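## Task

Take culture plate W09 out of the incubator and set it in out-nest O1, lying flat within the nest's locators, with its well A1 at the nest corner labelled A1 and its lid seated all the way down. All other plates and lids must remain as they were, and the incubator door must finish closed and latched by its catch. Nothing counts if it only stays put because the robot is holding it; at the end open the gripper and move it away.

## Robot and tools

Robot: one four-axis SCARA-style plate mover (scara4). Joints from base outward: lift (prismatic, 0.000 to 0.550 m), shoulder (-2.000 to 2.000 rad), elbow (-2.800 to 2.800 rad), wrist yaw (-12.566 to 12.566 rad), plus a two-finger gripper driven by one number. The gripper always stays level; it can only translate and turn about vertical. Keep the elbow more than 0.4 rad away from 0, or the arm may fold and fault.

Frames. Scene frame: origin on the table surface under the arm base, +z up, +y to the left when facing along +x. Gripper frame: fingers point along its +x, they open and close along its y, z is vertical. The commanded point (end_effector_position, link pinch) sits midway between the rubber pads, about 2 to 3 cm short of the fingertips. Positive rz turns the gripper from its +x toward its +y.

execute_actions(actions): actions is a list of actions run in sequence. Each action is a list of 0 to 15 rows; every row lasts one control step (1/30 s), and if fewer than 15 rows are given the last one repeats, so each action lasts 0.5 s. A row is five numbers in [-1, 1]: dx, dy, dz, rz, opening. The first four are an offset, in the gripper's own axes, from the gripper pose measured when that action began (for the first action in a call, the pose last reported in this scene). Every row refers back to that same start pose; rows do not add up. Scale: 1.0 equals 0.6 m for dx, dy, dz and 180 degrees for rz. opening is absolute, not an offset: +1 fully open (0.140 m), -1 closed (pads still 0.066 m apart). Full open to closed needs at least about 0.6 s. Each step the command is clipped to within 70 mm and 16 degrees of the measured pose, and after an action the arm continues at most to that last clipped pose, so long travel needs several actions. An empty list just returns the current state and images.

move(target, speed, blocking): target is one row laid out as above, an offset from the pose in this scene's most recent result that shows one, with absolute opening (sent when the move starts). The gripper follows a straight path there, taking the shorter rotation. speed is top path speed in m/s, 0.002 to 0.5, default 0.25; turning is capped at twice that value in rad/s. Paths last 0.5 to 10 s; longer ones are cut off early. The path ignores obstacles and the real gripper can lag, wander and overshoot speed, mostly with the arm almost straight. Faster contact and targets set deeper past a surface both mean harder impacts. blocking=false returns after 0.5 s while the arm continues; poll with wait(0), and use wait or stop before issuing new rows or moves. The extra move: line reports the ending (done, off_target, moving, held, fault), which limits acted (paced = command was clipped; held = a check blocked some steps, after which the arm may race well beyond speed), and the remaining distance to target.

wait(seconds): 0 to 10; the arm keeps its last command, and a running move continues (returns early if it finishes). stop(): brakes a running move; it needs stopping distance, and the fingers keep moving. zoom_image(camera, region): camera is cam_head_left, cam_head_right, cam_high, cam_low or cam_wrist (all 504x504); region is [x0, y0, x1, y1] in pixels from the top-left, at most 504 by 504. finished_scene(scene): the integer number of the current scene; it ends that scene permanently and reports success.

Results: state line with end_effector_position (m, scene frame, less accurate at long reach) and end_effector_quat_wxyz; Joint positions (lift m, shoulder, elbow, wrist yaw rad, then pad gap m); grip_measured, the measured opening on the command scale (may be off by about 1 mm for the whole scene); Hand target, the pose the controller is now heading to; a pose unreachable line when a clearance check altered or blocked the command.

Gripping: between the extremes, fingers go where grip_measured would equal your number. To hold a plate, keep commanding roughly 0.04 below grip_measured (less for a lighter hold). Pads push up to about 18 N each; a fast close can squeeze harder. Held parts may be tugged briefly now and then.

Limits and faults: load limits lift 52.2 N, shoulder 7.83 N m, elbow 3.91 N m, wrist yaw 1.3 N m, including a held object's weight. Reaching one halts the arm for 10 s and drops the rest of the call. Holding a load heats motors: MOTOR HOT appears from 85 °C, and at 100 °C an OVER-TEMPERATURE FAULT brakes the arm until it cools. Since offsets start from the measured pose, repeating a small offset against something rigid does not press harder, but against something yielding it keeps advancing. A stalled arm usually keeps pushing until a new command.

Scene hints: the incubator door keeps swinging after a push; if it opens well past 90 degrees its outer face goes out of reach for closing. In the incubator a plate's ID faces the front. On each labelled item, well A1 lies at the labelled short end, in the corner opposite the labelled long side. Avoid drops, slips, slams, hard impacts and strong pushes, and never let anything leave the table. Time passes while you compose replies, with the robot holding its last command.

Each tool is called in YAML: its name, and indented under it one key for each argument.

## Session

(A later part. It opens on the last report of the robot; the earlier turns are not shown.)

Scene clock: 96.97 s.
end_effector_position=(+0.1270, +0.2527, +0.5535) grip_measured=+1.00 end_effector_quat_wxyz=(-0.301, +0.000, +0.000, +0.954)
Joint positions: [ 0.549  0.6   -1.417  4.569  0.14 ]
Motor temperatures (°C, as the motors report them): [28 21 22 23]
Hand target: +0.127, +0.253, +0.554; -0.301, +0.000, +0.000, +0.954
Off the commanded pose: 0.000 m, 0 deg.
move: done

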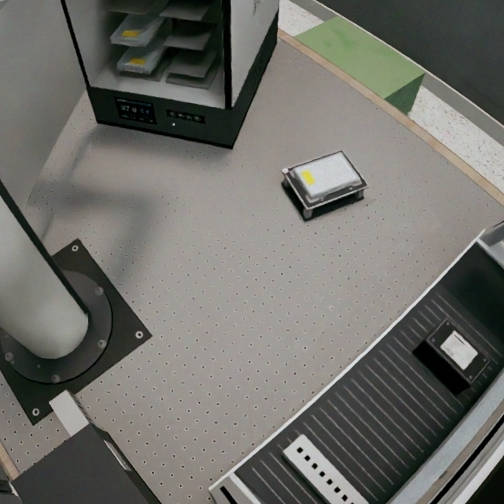

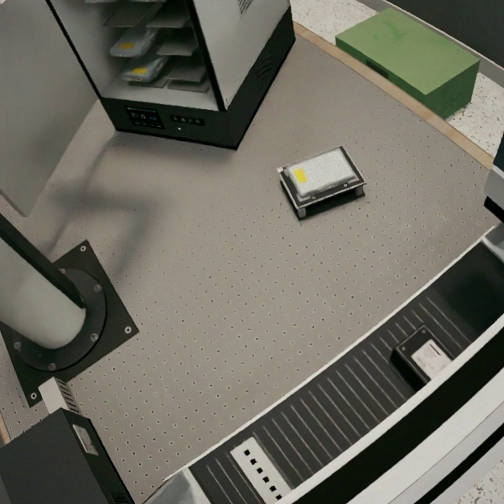

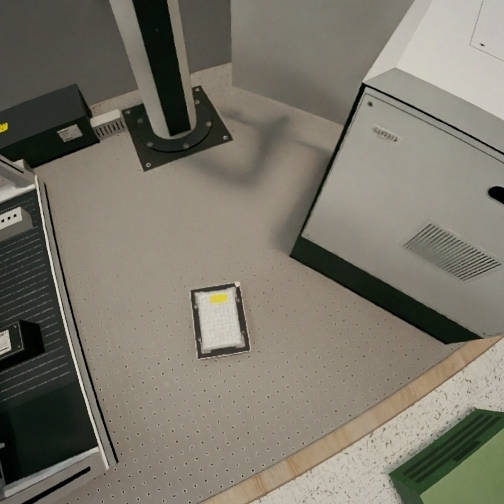

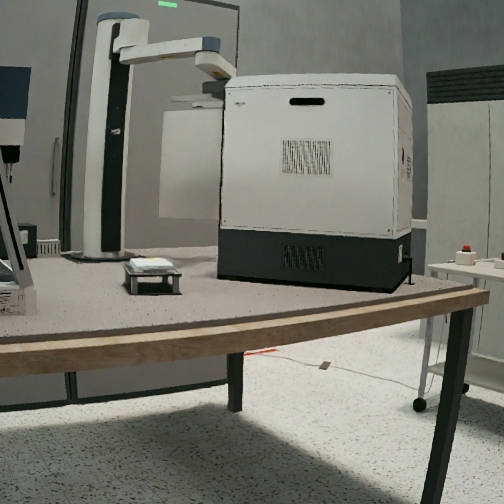

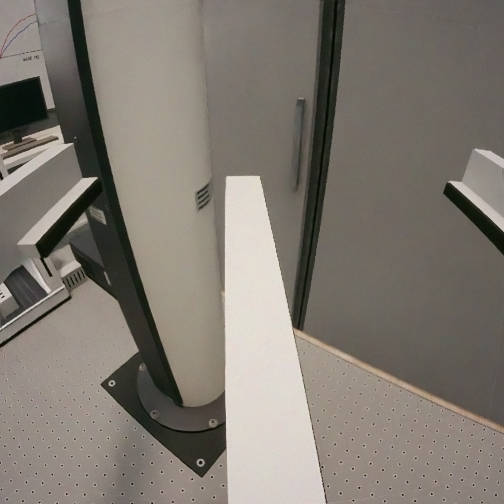

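move:
  target: [0,-0.165,0,0.02,1]

move:
  target: [0,0,-0.09,0,1]
  speed: 0.12

Scene clock: 101.60 s.
end_effector_position=(+0.0700, +0.3337, +0.5536) grip_measured=+1.00 end_effector_quat_wxyz=(-0.331, +0.000, +0.000, +0.944)
Joint positions: [ 0.549  0.987 -1.884  4.712  0.14 ]
Motor temperatures (°C, as the motors report them): [28 21 22 23]
Hand target: +0.070, +0.334, +0.554; -0.331, +0.000, +0.000, +0.944
Off the commanded pose: 0.000 m, 0 deg.
move: done

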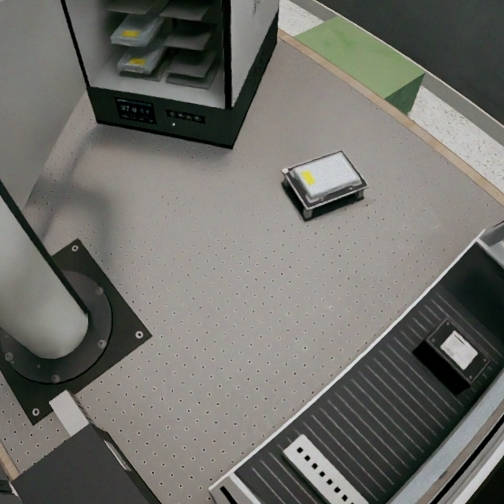

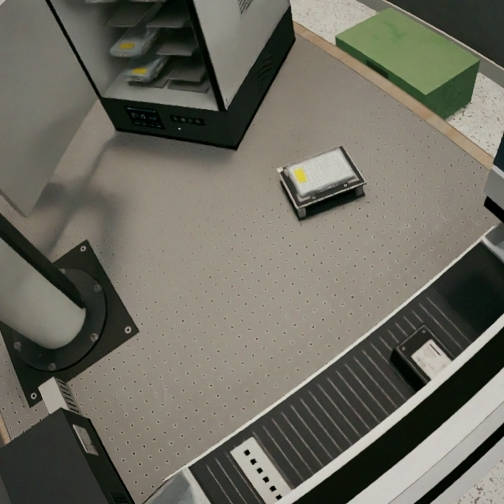

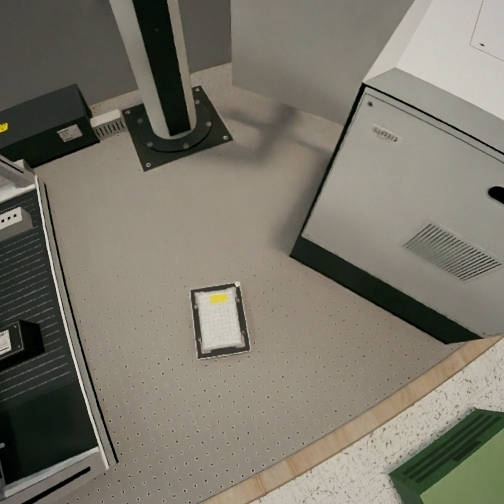

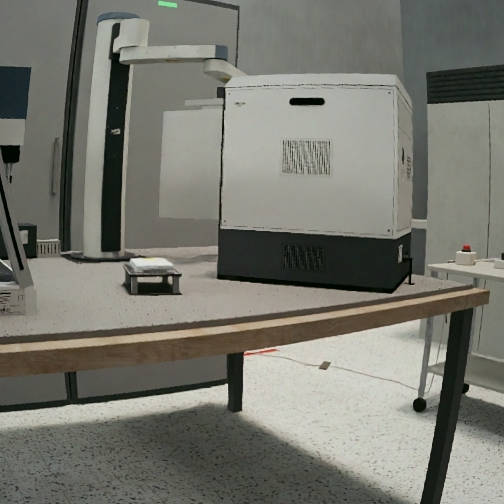

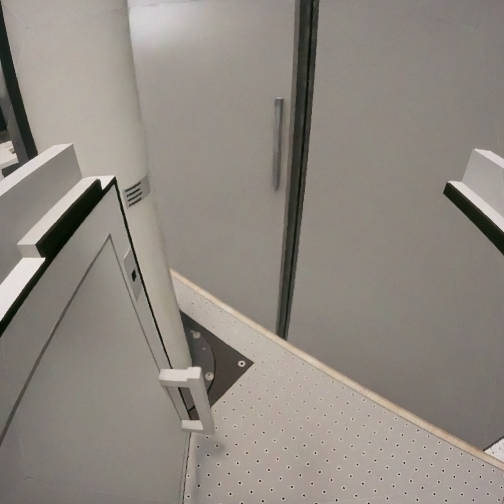

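Scene clock: 102.33 s.
end_effector_position=(+0.0700, +0.3337, +0.4995) grip_measured=+1.00 end_effector_quat_wxyz=(-0.331, +0.000, +0.000, +0.944)
Joint positions: [ 0.495  0.987 -1.884  4.712  0.14 ]
Motor temperatures (°C, as the motors report them): [28 21 22 23]
Hand target: +0.070, +0.334, +0.500; -0.331, +0.000, +0.000, +0.944
Off the commanded pose: 0.000 m, 0 deg.
move: done

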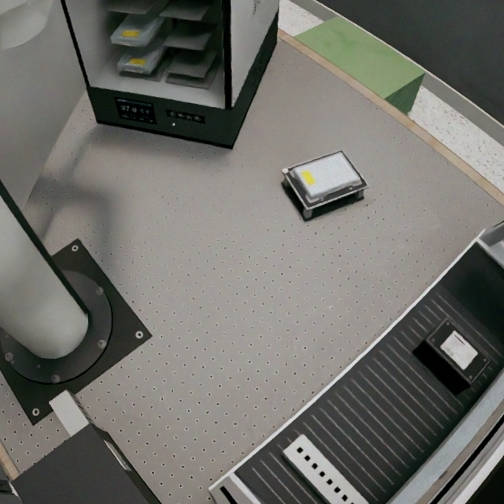

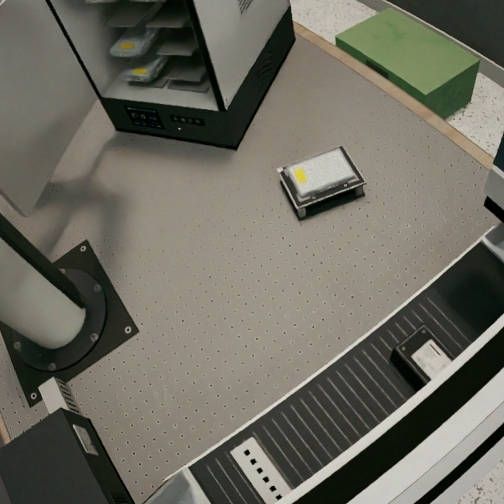

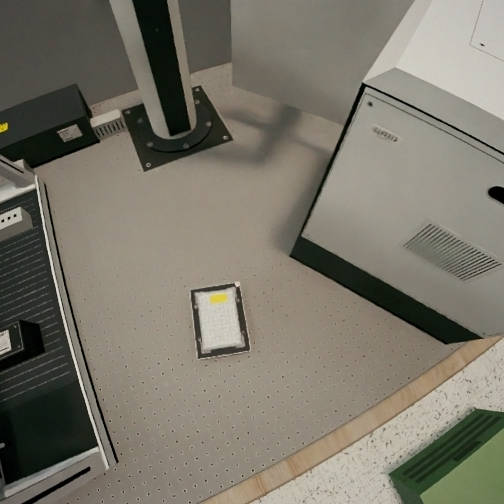

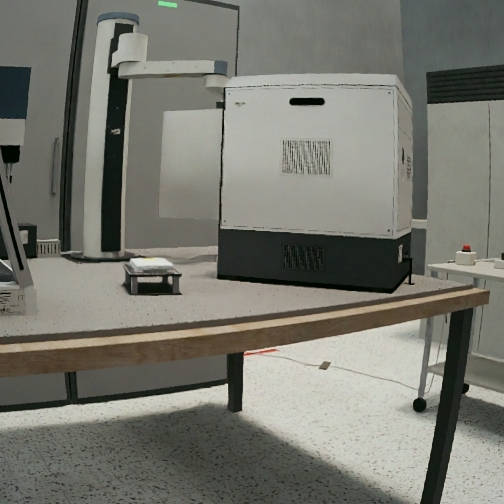

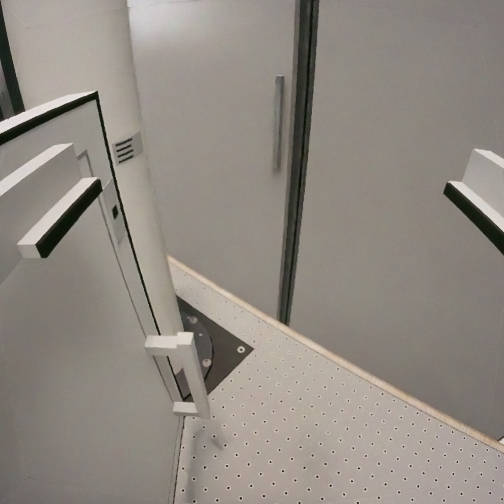

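move:
  target: [0,0.368,0,0.239,1]
  speed: 0.1

move:
  target: [0,0.368,0,0.239,1]
  speed: 0.09

Scene clock: 110.63 s.
end_effector_position=(+0.2079, +0.1613, +0.4995) grip_measured=+1.00 end_effector_quat_wxyz=(+0.654, -0.000, -0.000, -0.757)
Joint positions: [ 0.495  0.553 -1.243  5.256  0.14 ]
Motor temperatures (°C, as the motors report them): [28 21 22 23]
Hand target: +0.208, +0.161, +0.500; +0.654, -0.000, -0.000, -0.757
Off the commanded pose: 0.000 m, 0 deg.
move: done

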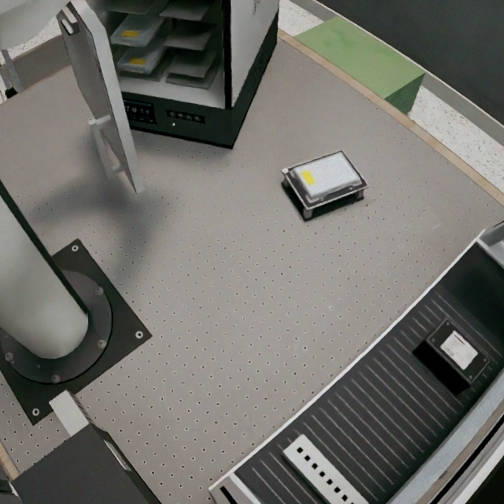

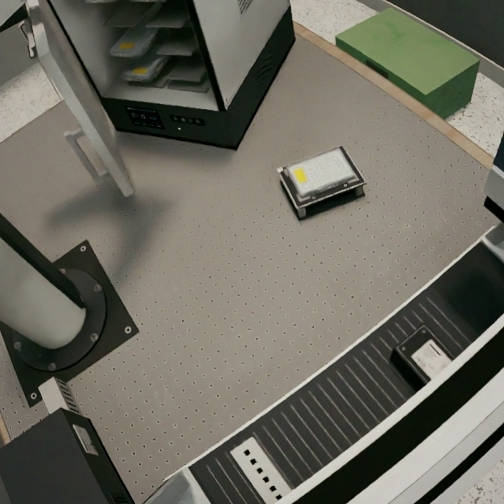

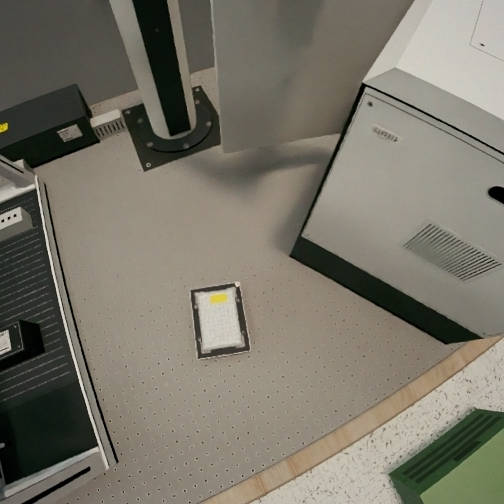

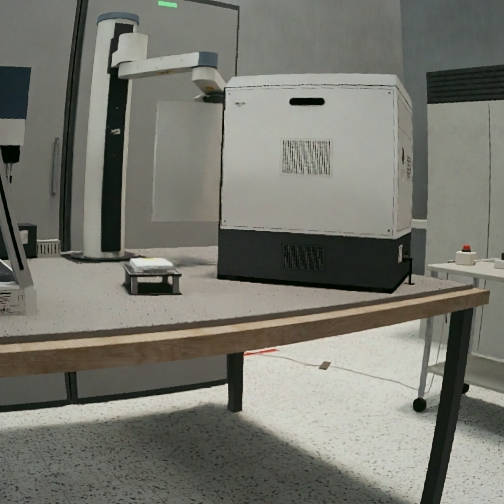

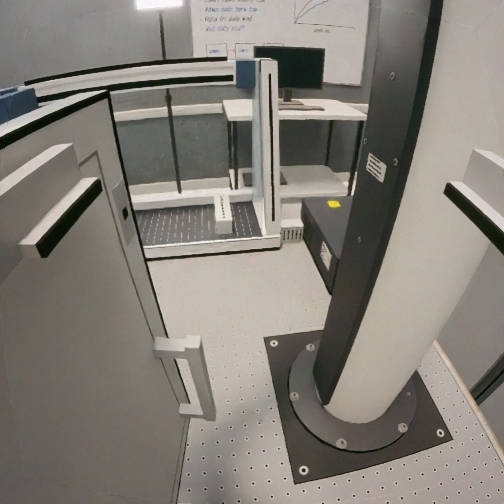

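Scene clock: 115.07 s.
end_effector_position=(+0.4262, +0.1291, +0.4995) grip_measured=+1.00 end_effector_quat_wxyz=(+0.885, -0.000, -0.000, -0.465)
Joint positions: [ 0.495  0.105 -1.215  6.426  0.14 ]
Motor temperatures (°C, as the motors report them): [28 21 22 23]
Hand target: +0.426, +0.129, +0.500; +0.886, -0.000, -0.000, -0.464
Off the commanded pose: 0.000 m, 0 deg.
move: done

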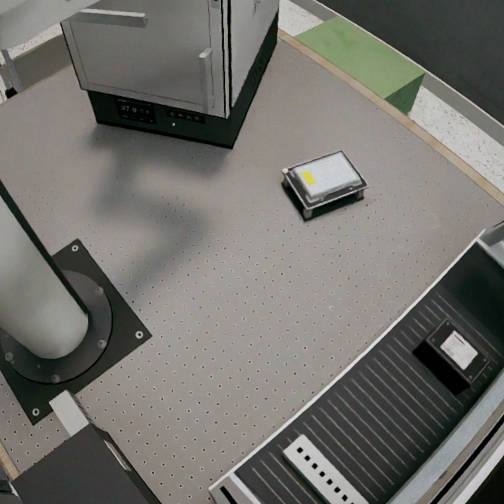

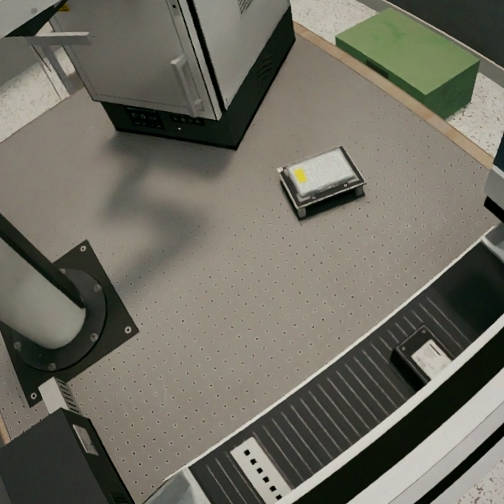

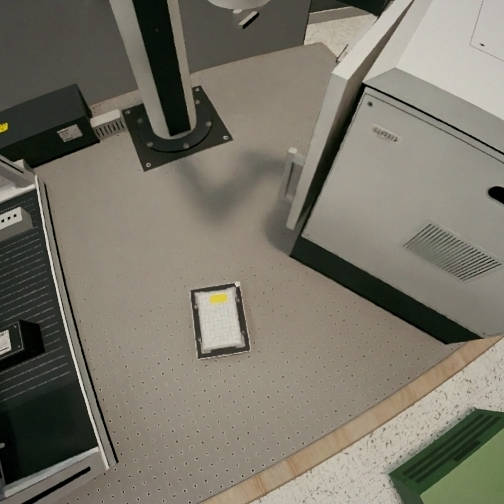

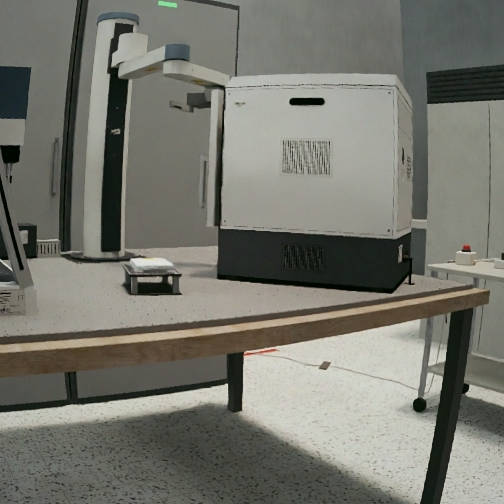

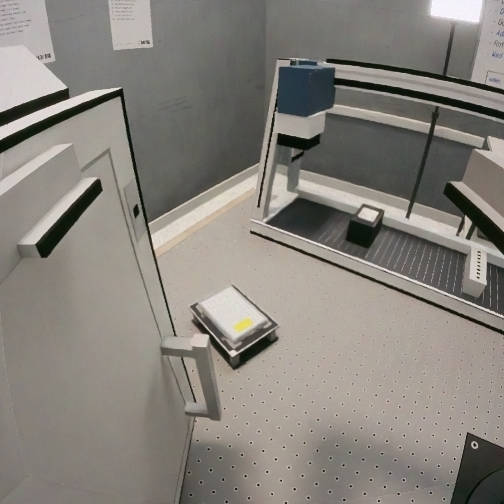

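move:
  target: [0.2,0.027,0,0,-1]
  speed: 0.1

zoom_image:
  camera: "cam_high"
  region: [260, 0, 460, 260]

Scene clock: 129.17 s.
end_effector_position=(+0.4888, +0.0583, +0.4995) grip_measured=-1.00 end_effector_quat_wxyz=(+0.886, -0.000, -0.000, -0.464)
Joint positions: [ 0.495 -0.229 -1.181  6.727  0.066]
Motor temperatures (°C, as the motors report them): [28 21 22 23]
Hand target: +0.489, +0.058, +0.500; +0.886, -0.000, -0.000, -0.464
Off the commanded pose: 0.027 m, 0 deg.
TORQUE FAULT: the external load on joint 3 (elbow) reached its load limit, and the arm stopped for 10 seconds. That time counts as 20 of the actions that you can send in this scene. The arm's remaining commands of this call were not run. The arm holds where it stopped, with its grip as last carried out, and accepts commands again: back off and push less far. The arm stops again, at the same cost, whenever a joint's load reaches its limit.
move: fault

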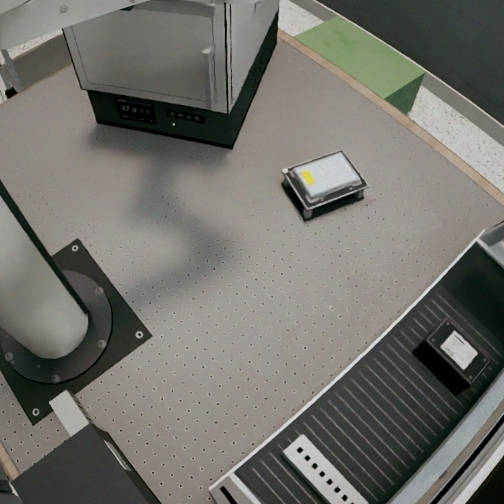

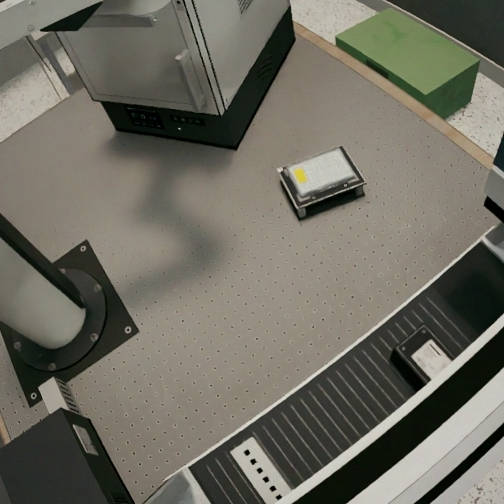

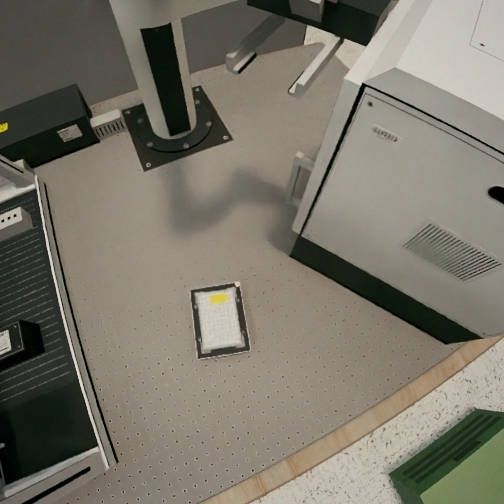

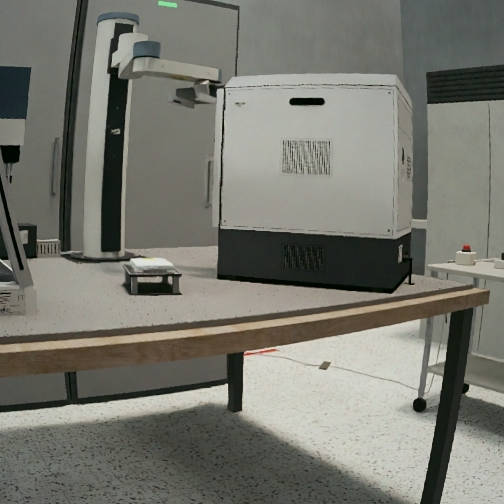

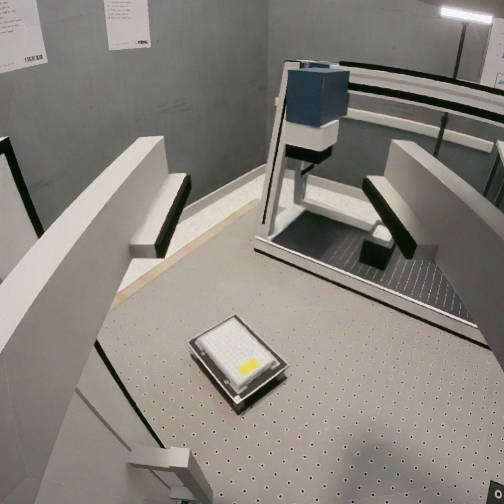

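Region (260, 0, 460, 260) of cam_high's 504x504 image, scaled by 1.938, with more detail than that image has; it fills the left 388 columns of this view, and the rest is white.

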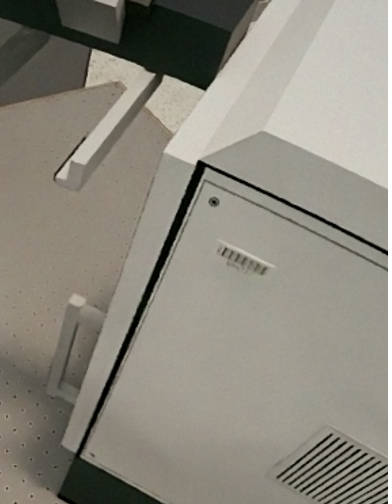

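move:
  target: [0.12,-0.04,0,0,-1]

zoom_image:
  camera: "cam_low"
  region: [195, 170, 255, 250]

zoom_image:
  camera: "cam_high"
  region: [320, 30, 410, 130]

Scene clock: 133.07 s.
end_effector_position=(+0.5101, -0.0148, +0.4995) grip_measured=-1.00 end_effector_quat_wxyz=(+0.886, -0.000, -0.000, -0.465)
Joint positions: [ 0.495 -0.521 -1.103  6.94   0.066]
Motor temperatures (°C, as the motors report them): [28 21 22 23]
Hand target: +0.510, -0.015, +0.500; +0.886, -0.000, -0.000, -0.464
Off the commanded pose: 0.000 m, 0 deg.
move: done

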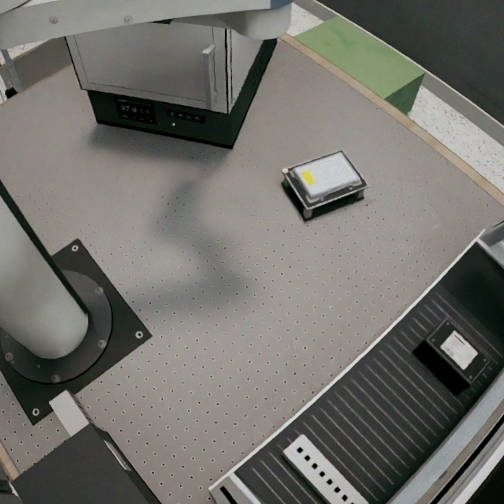

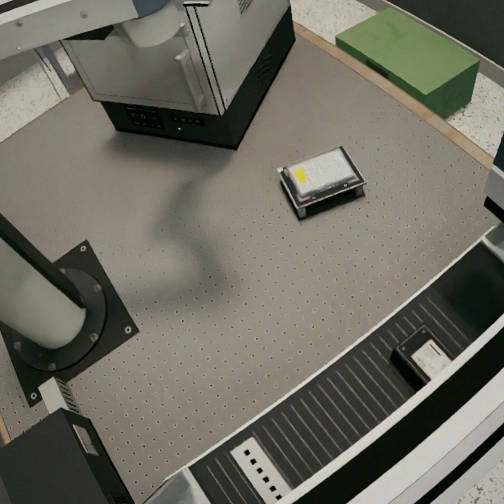

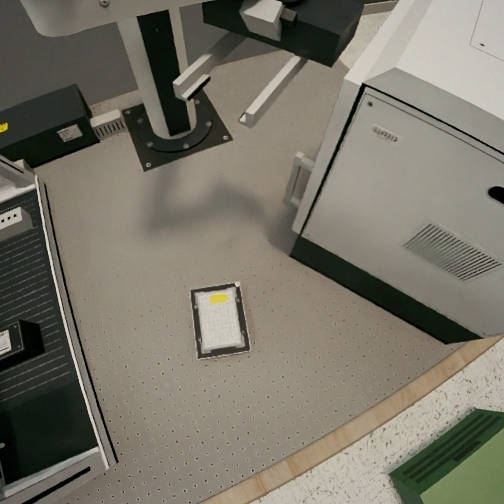

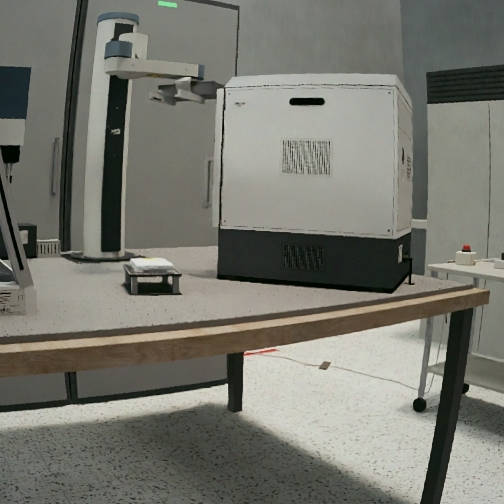

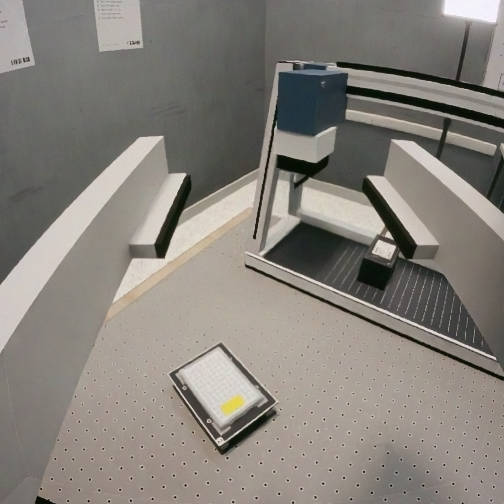

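Region (195, 170, 255, 250) of cam_low's 504x504 image, scaled by 6.300, with more detail than that image has; it fills the left 378 columns of this view, and the rest is white.

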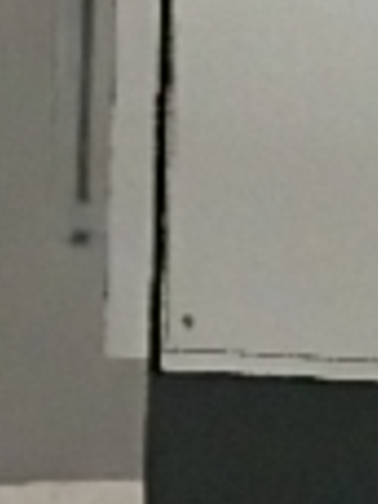

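Region (320, 30, 410, 130) of cam_high's 504x504 image, scaled by 5.040, with more detail than that image has; it fills the left 454 columns of this view, and the rest is white.

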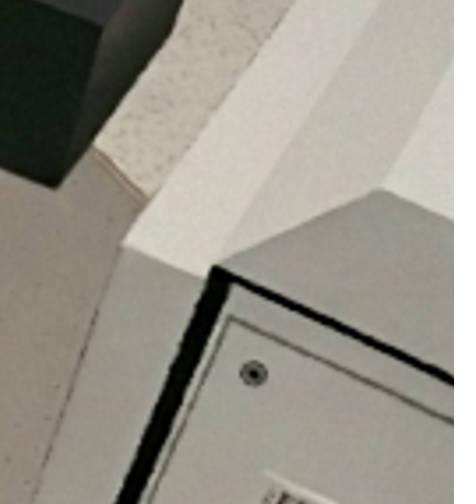

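Shut flush.

move:
  target: [0.1,-0.12,0,0,-1]

finished_scene:
  scene: 1

Scene clock: 135.73 s.
end_effector_position=(+0.4849, -0.1052, +0.4995) grip_measured=-1.00 end_effector_quat_wxyz=(+0.885, -0.000, -0.000, -0.465)
Joint positions: [ 0.495 -0.917 -0.907  7.141  0.066]
Motor temperatures (°C, as the motors report them): [28 21 22 23]
Hand target: +0.485, -0.105, +0.500; +0.886, -0.000, -0.000, -0.465
Off the commanded pose: 0.000 m, 0 deg.
move: done

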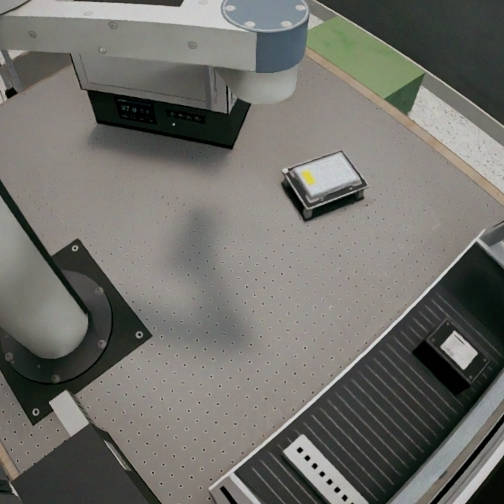

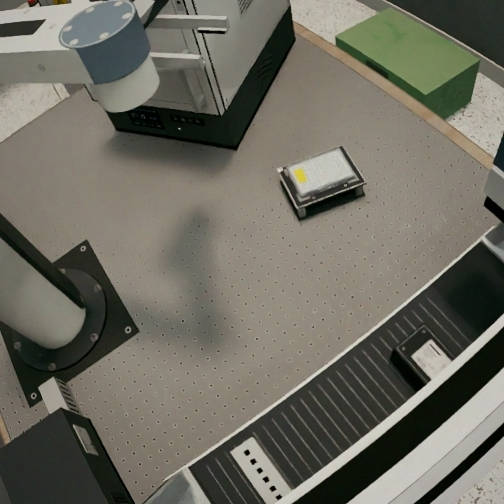

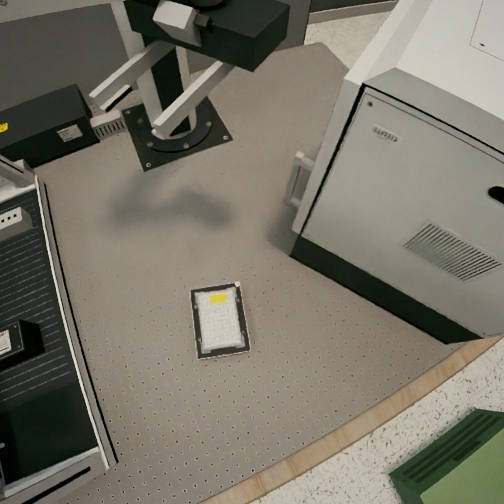

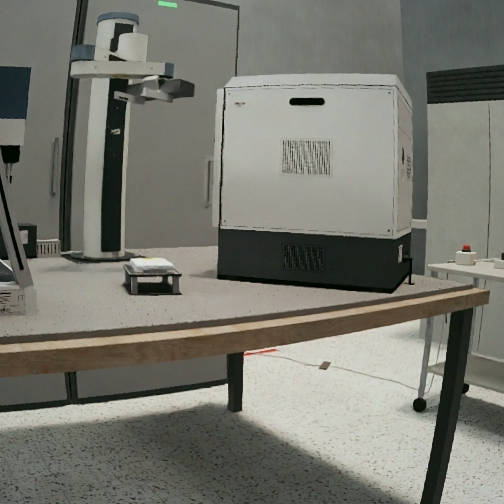

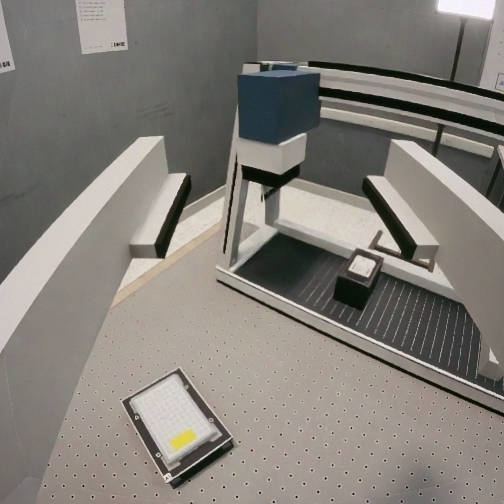

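The scene is finished: the task was done.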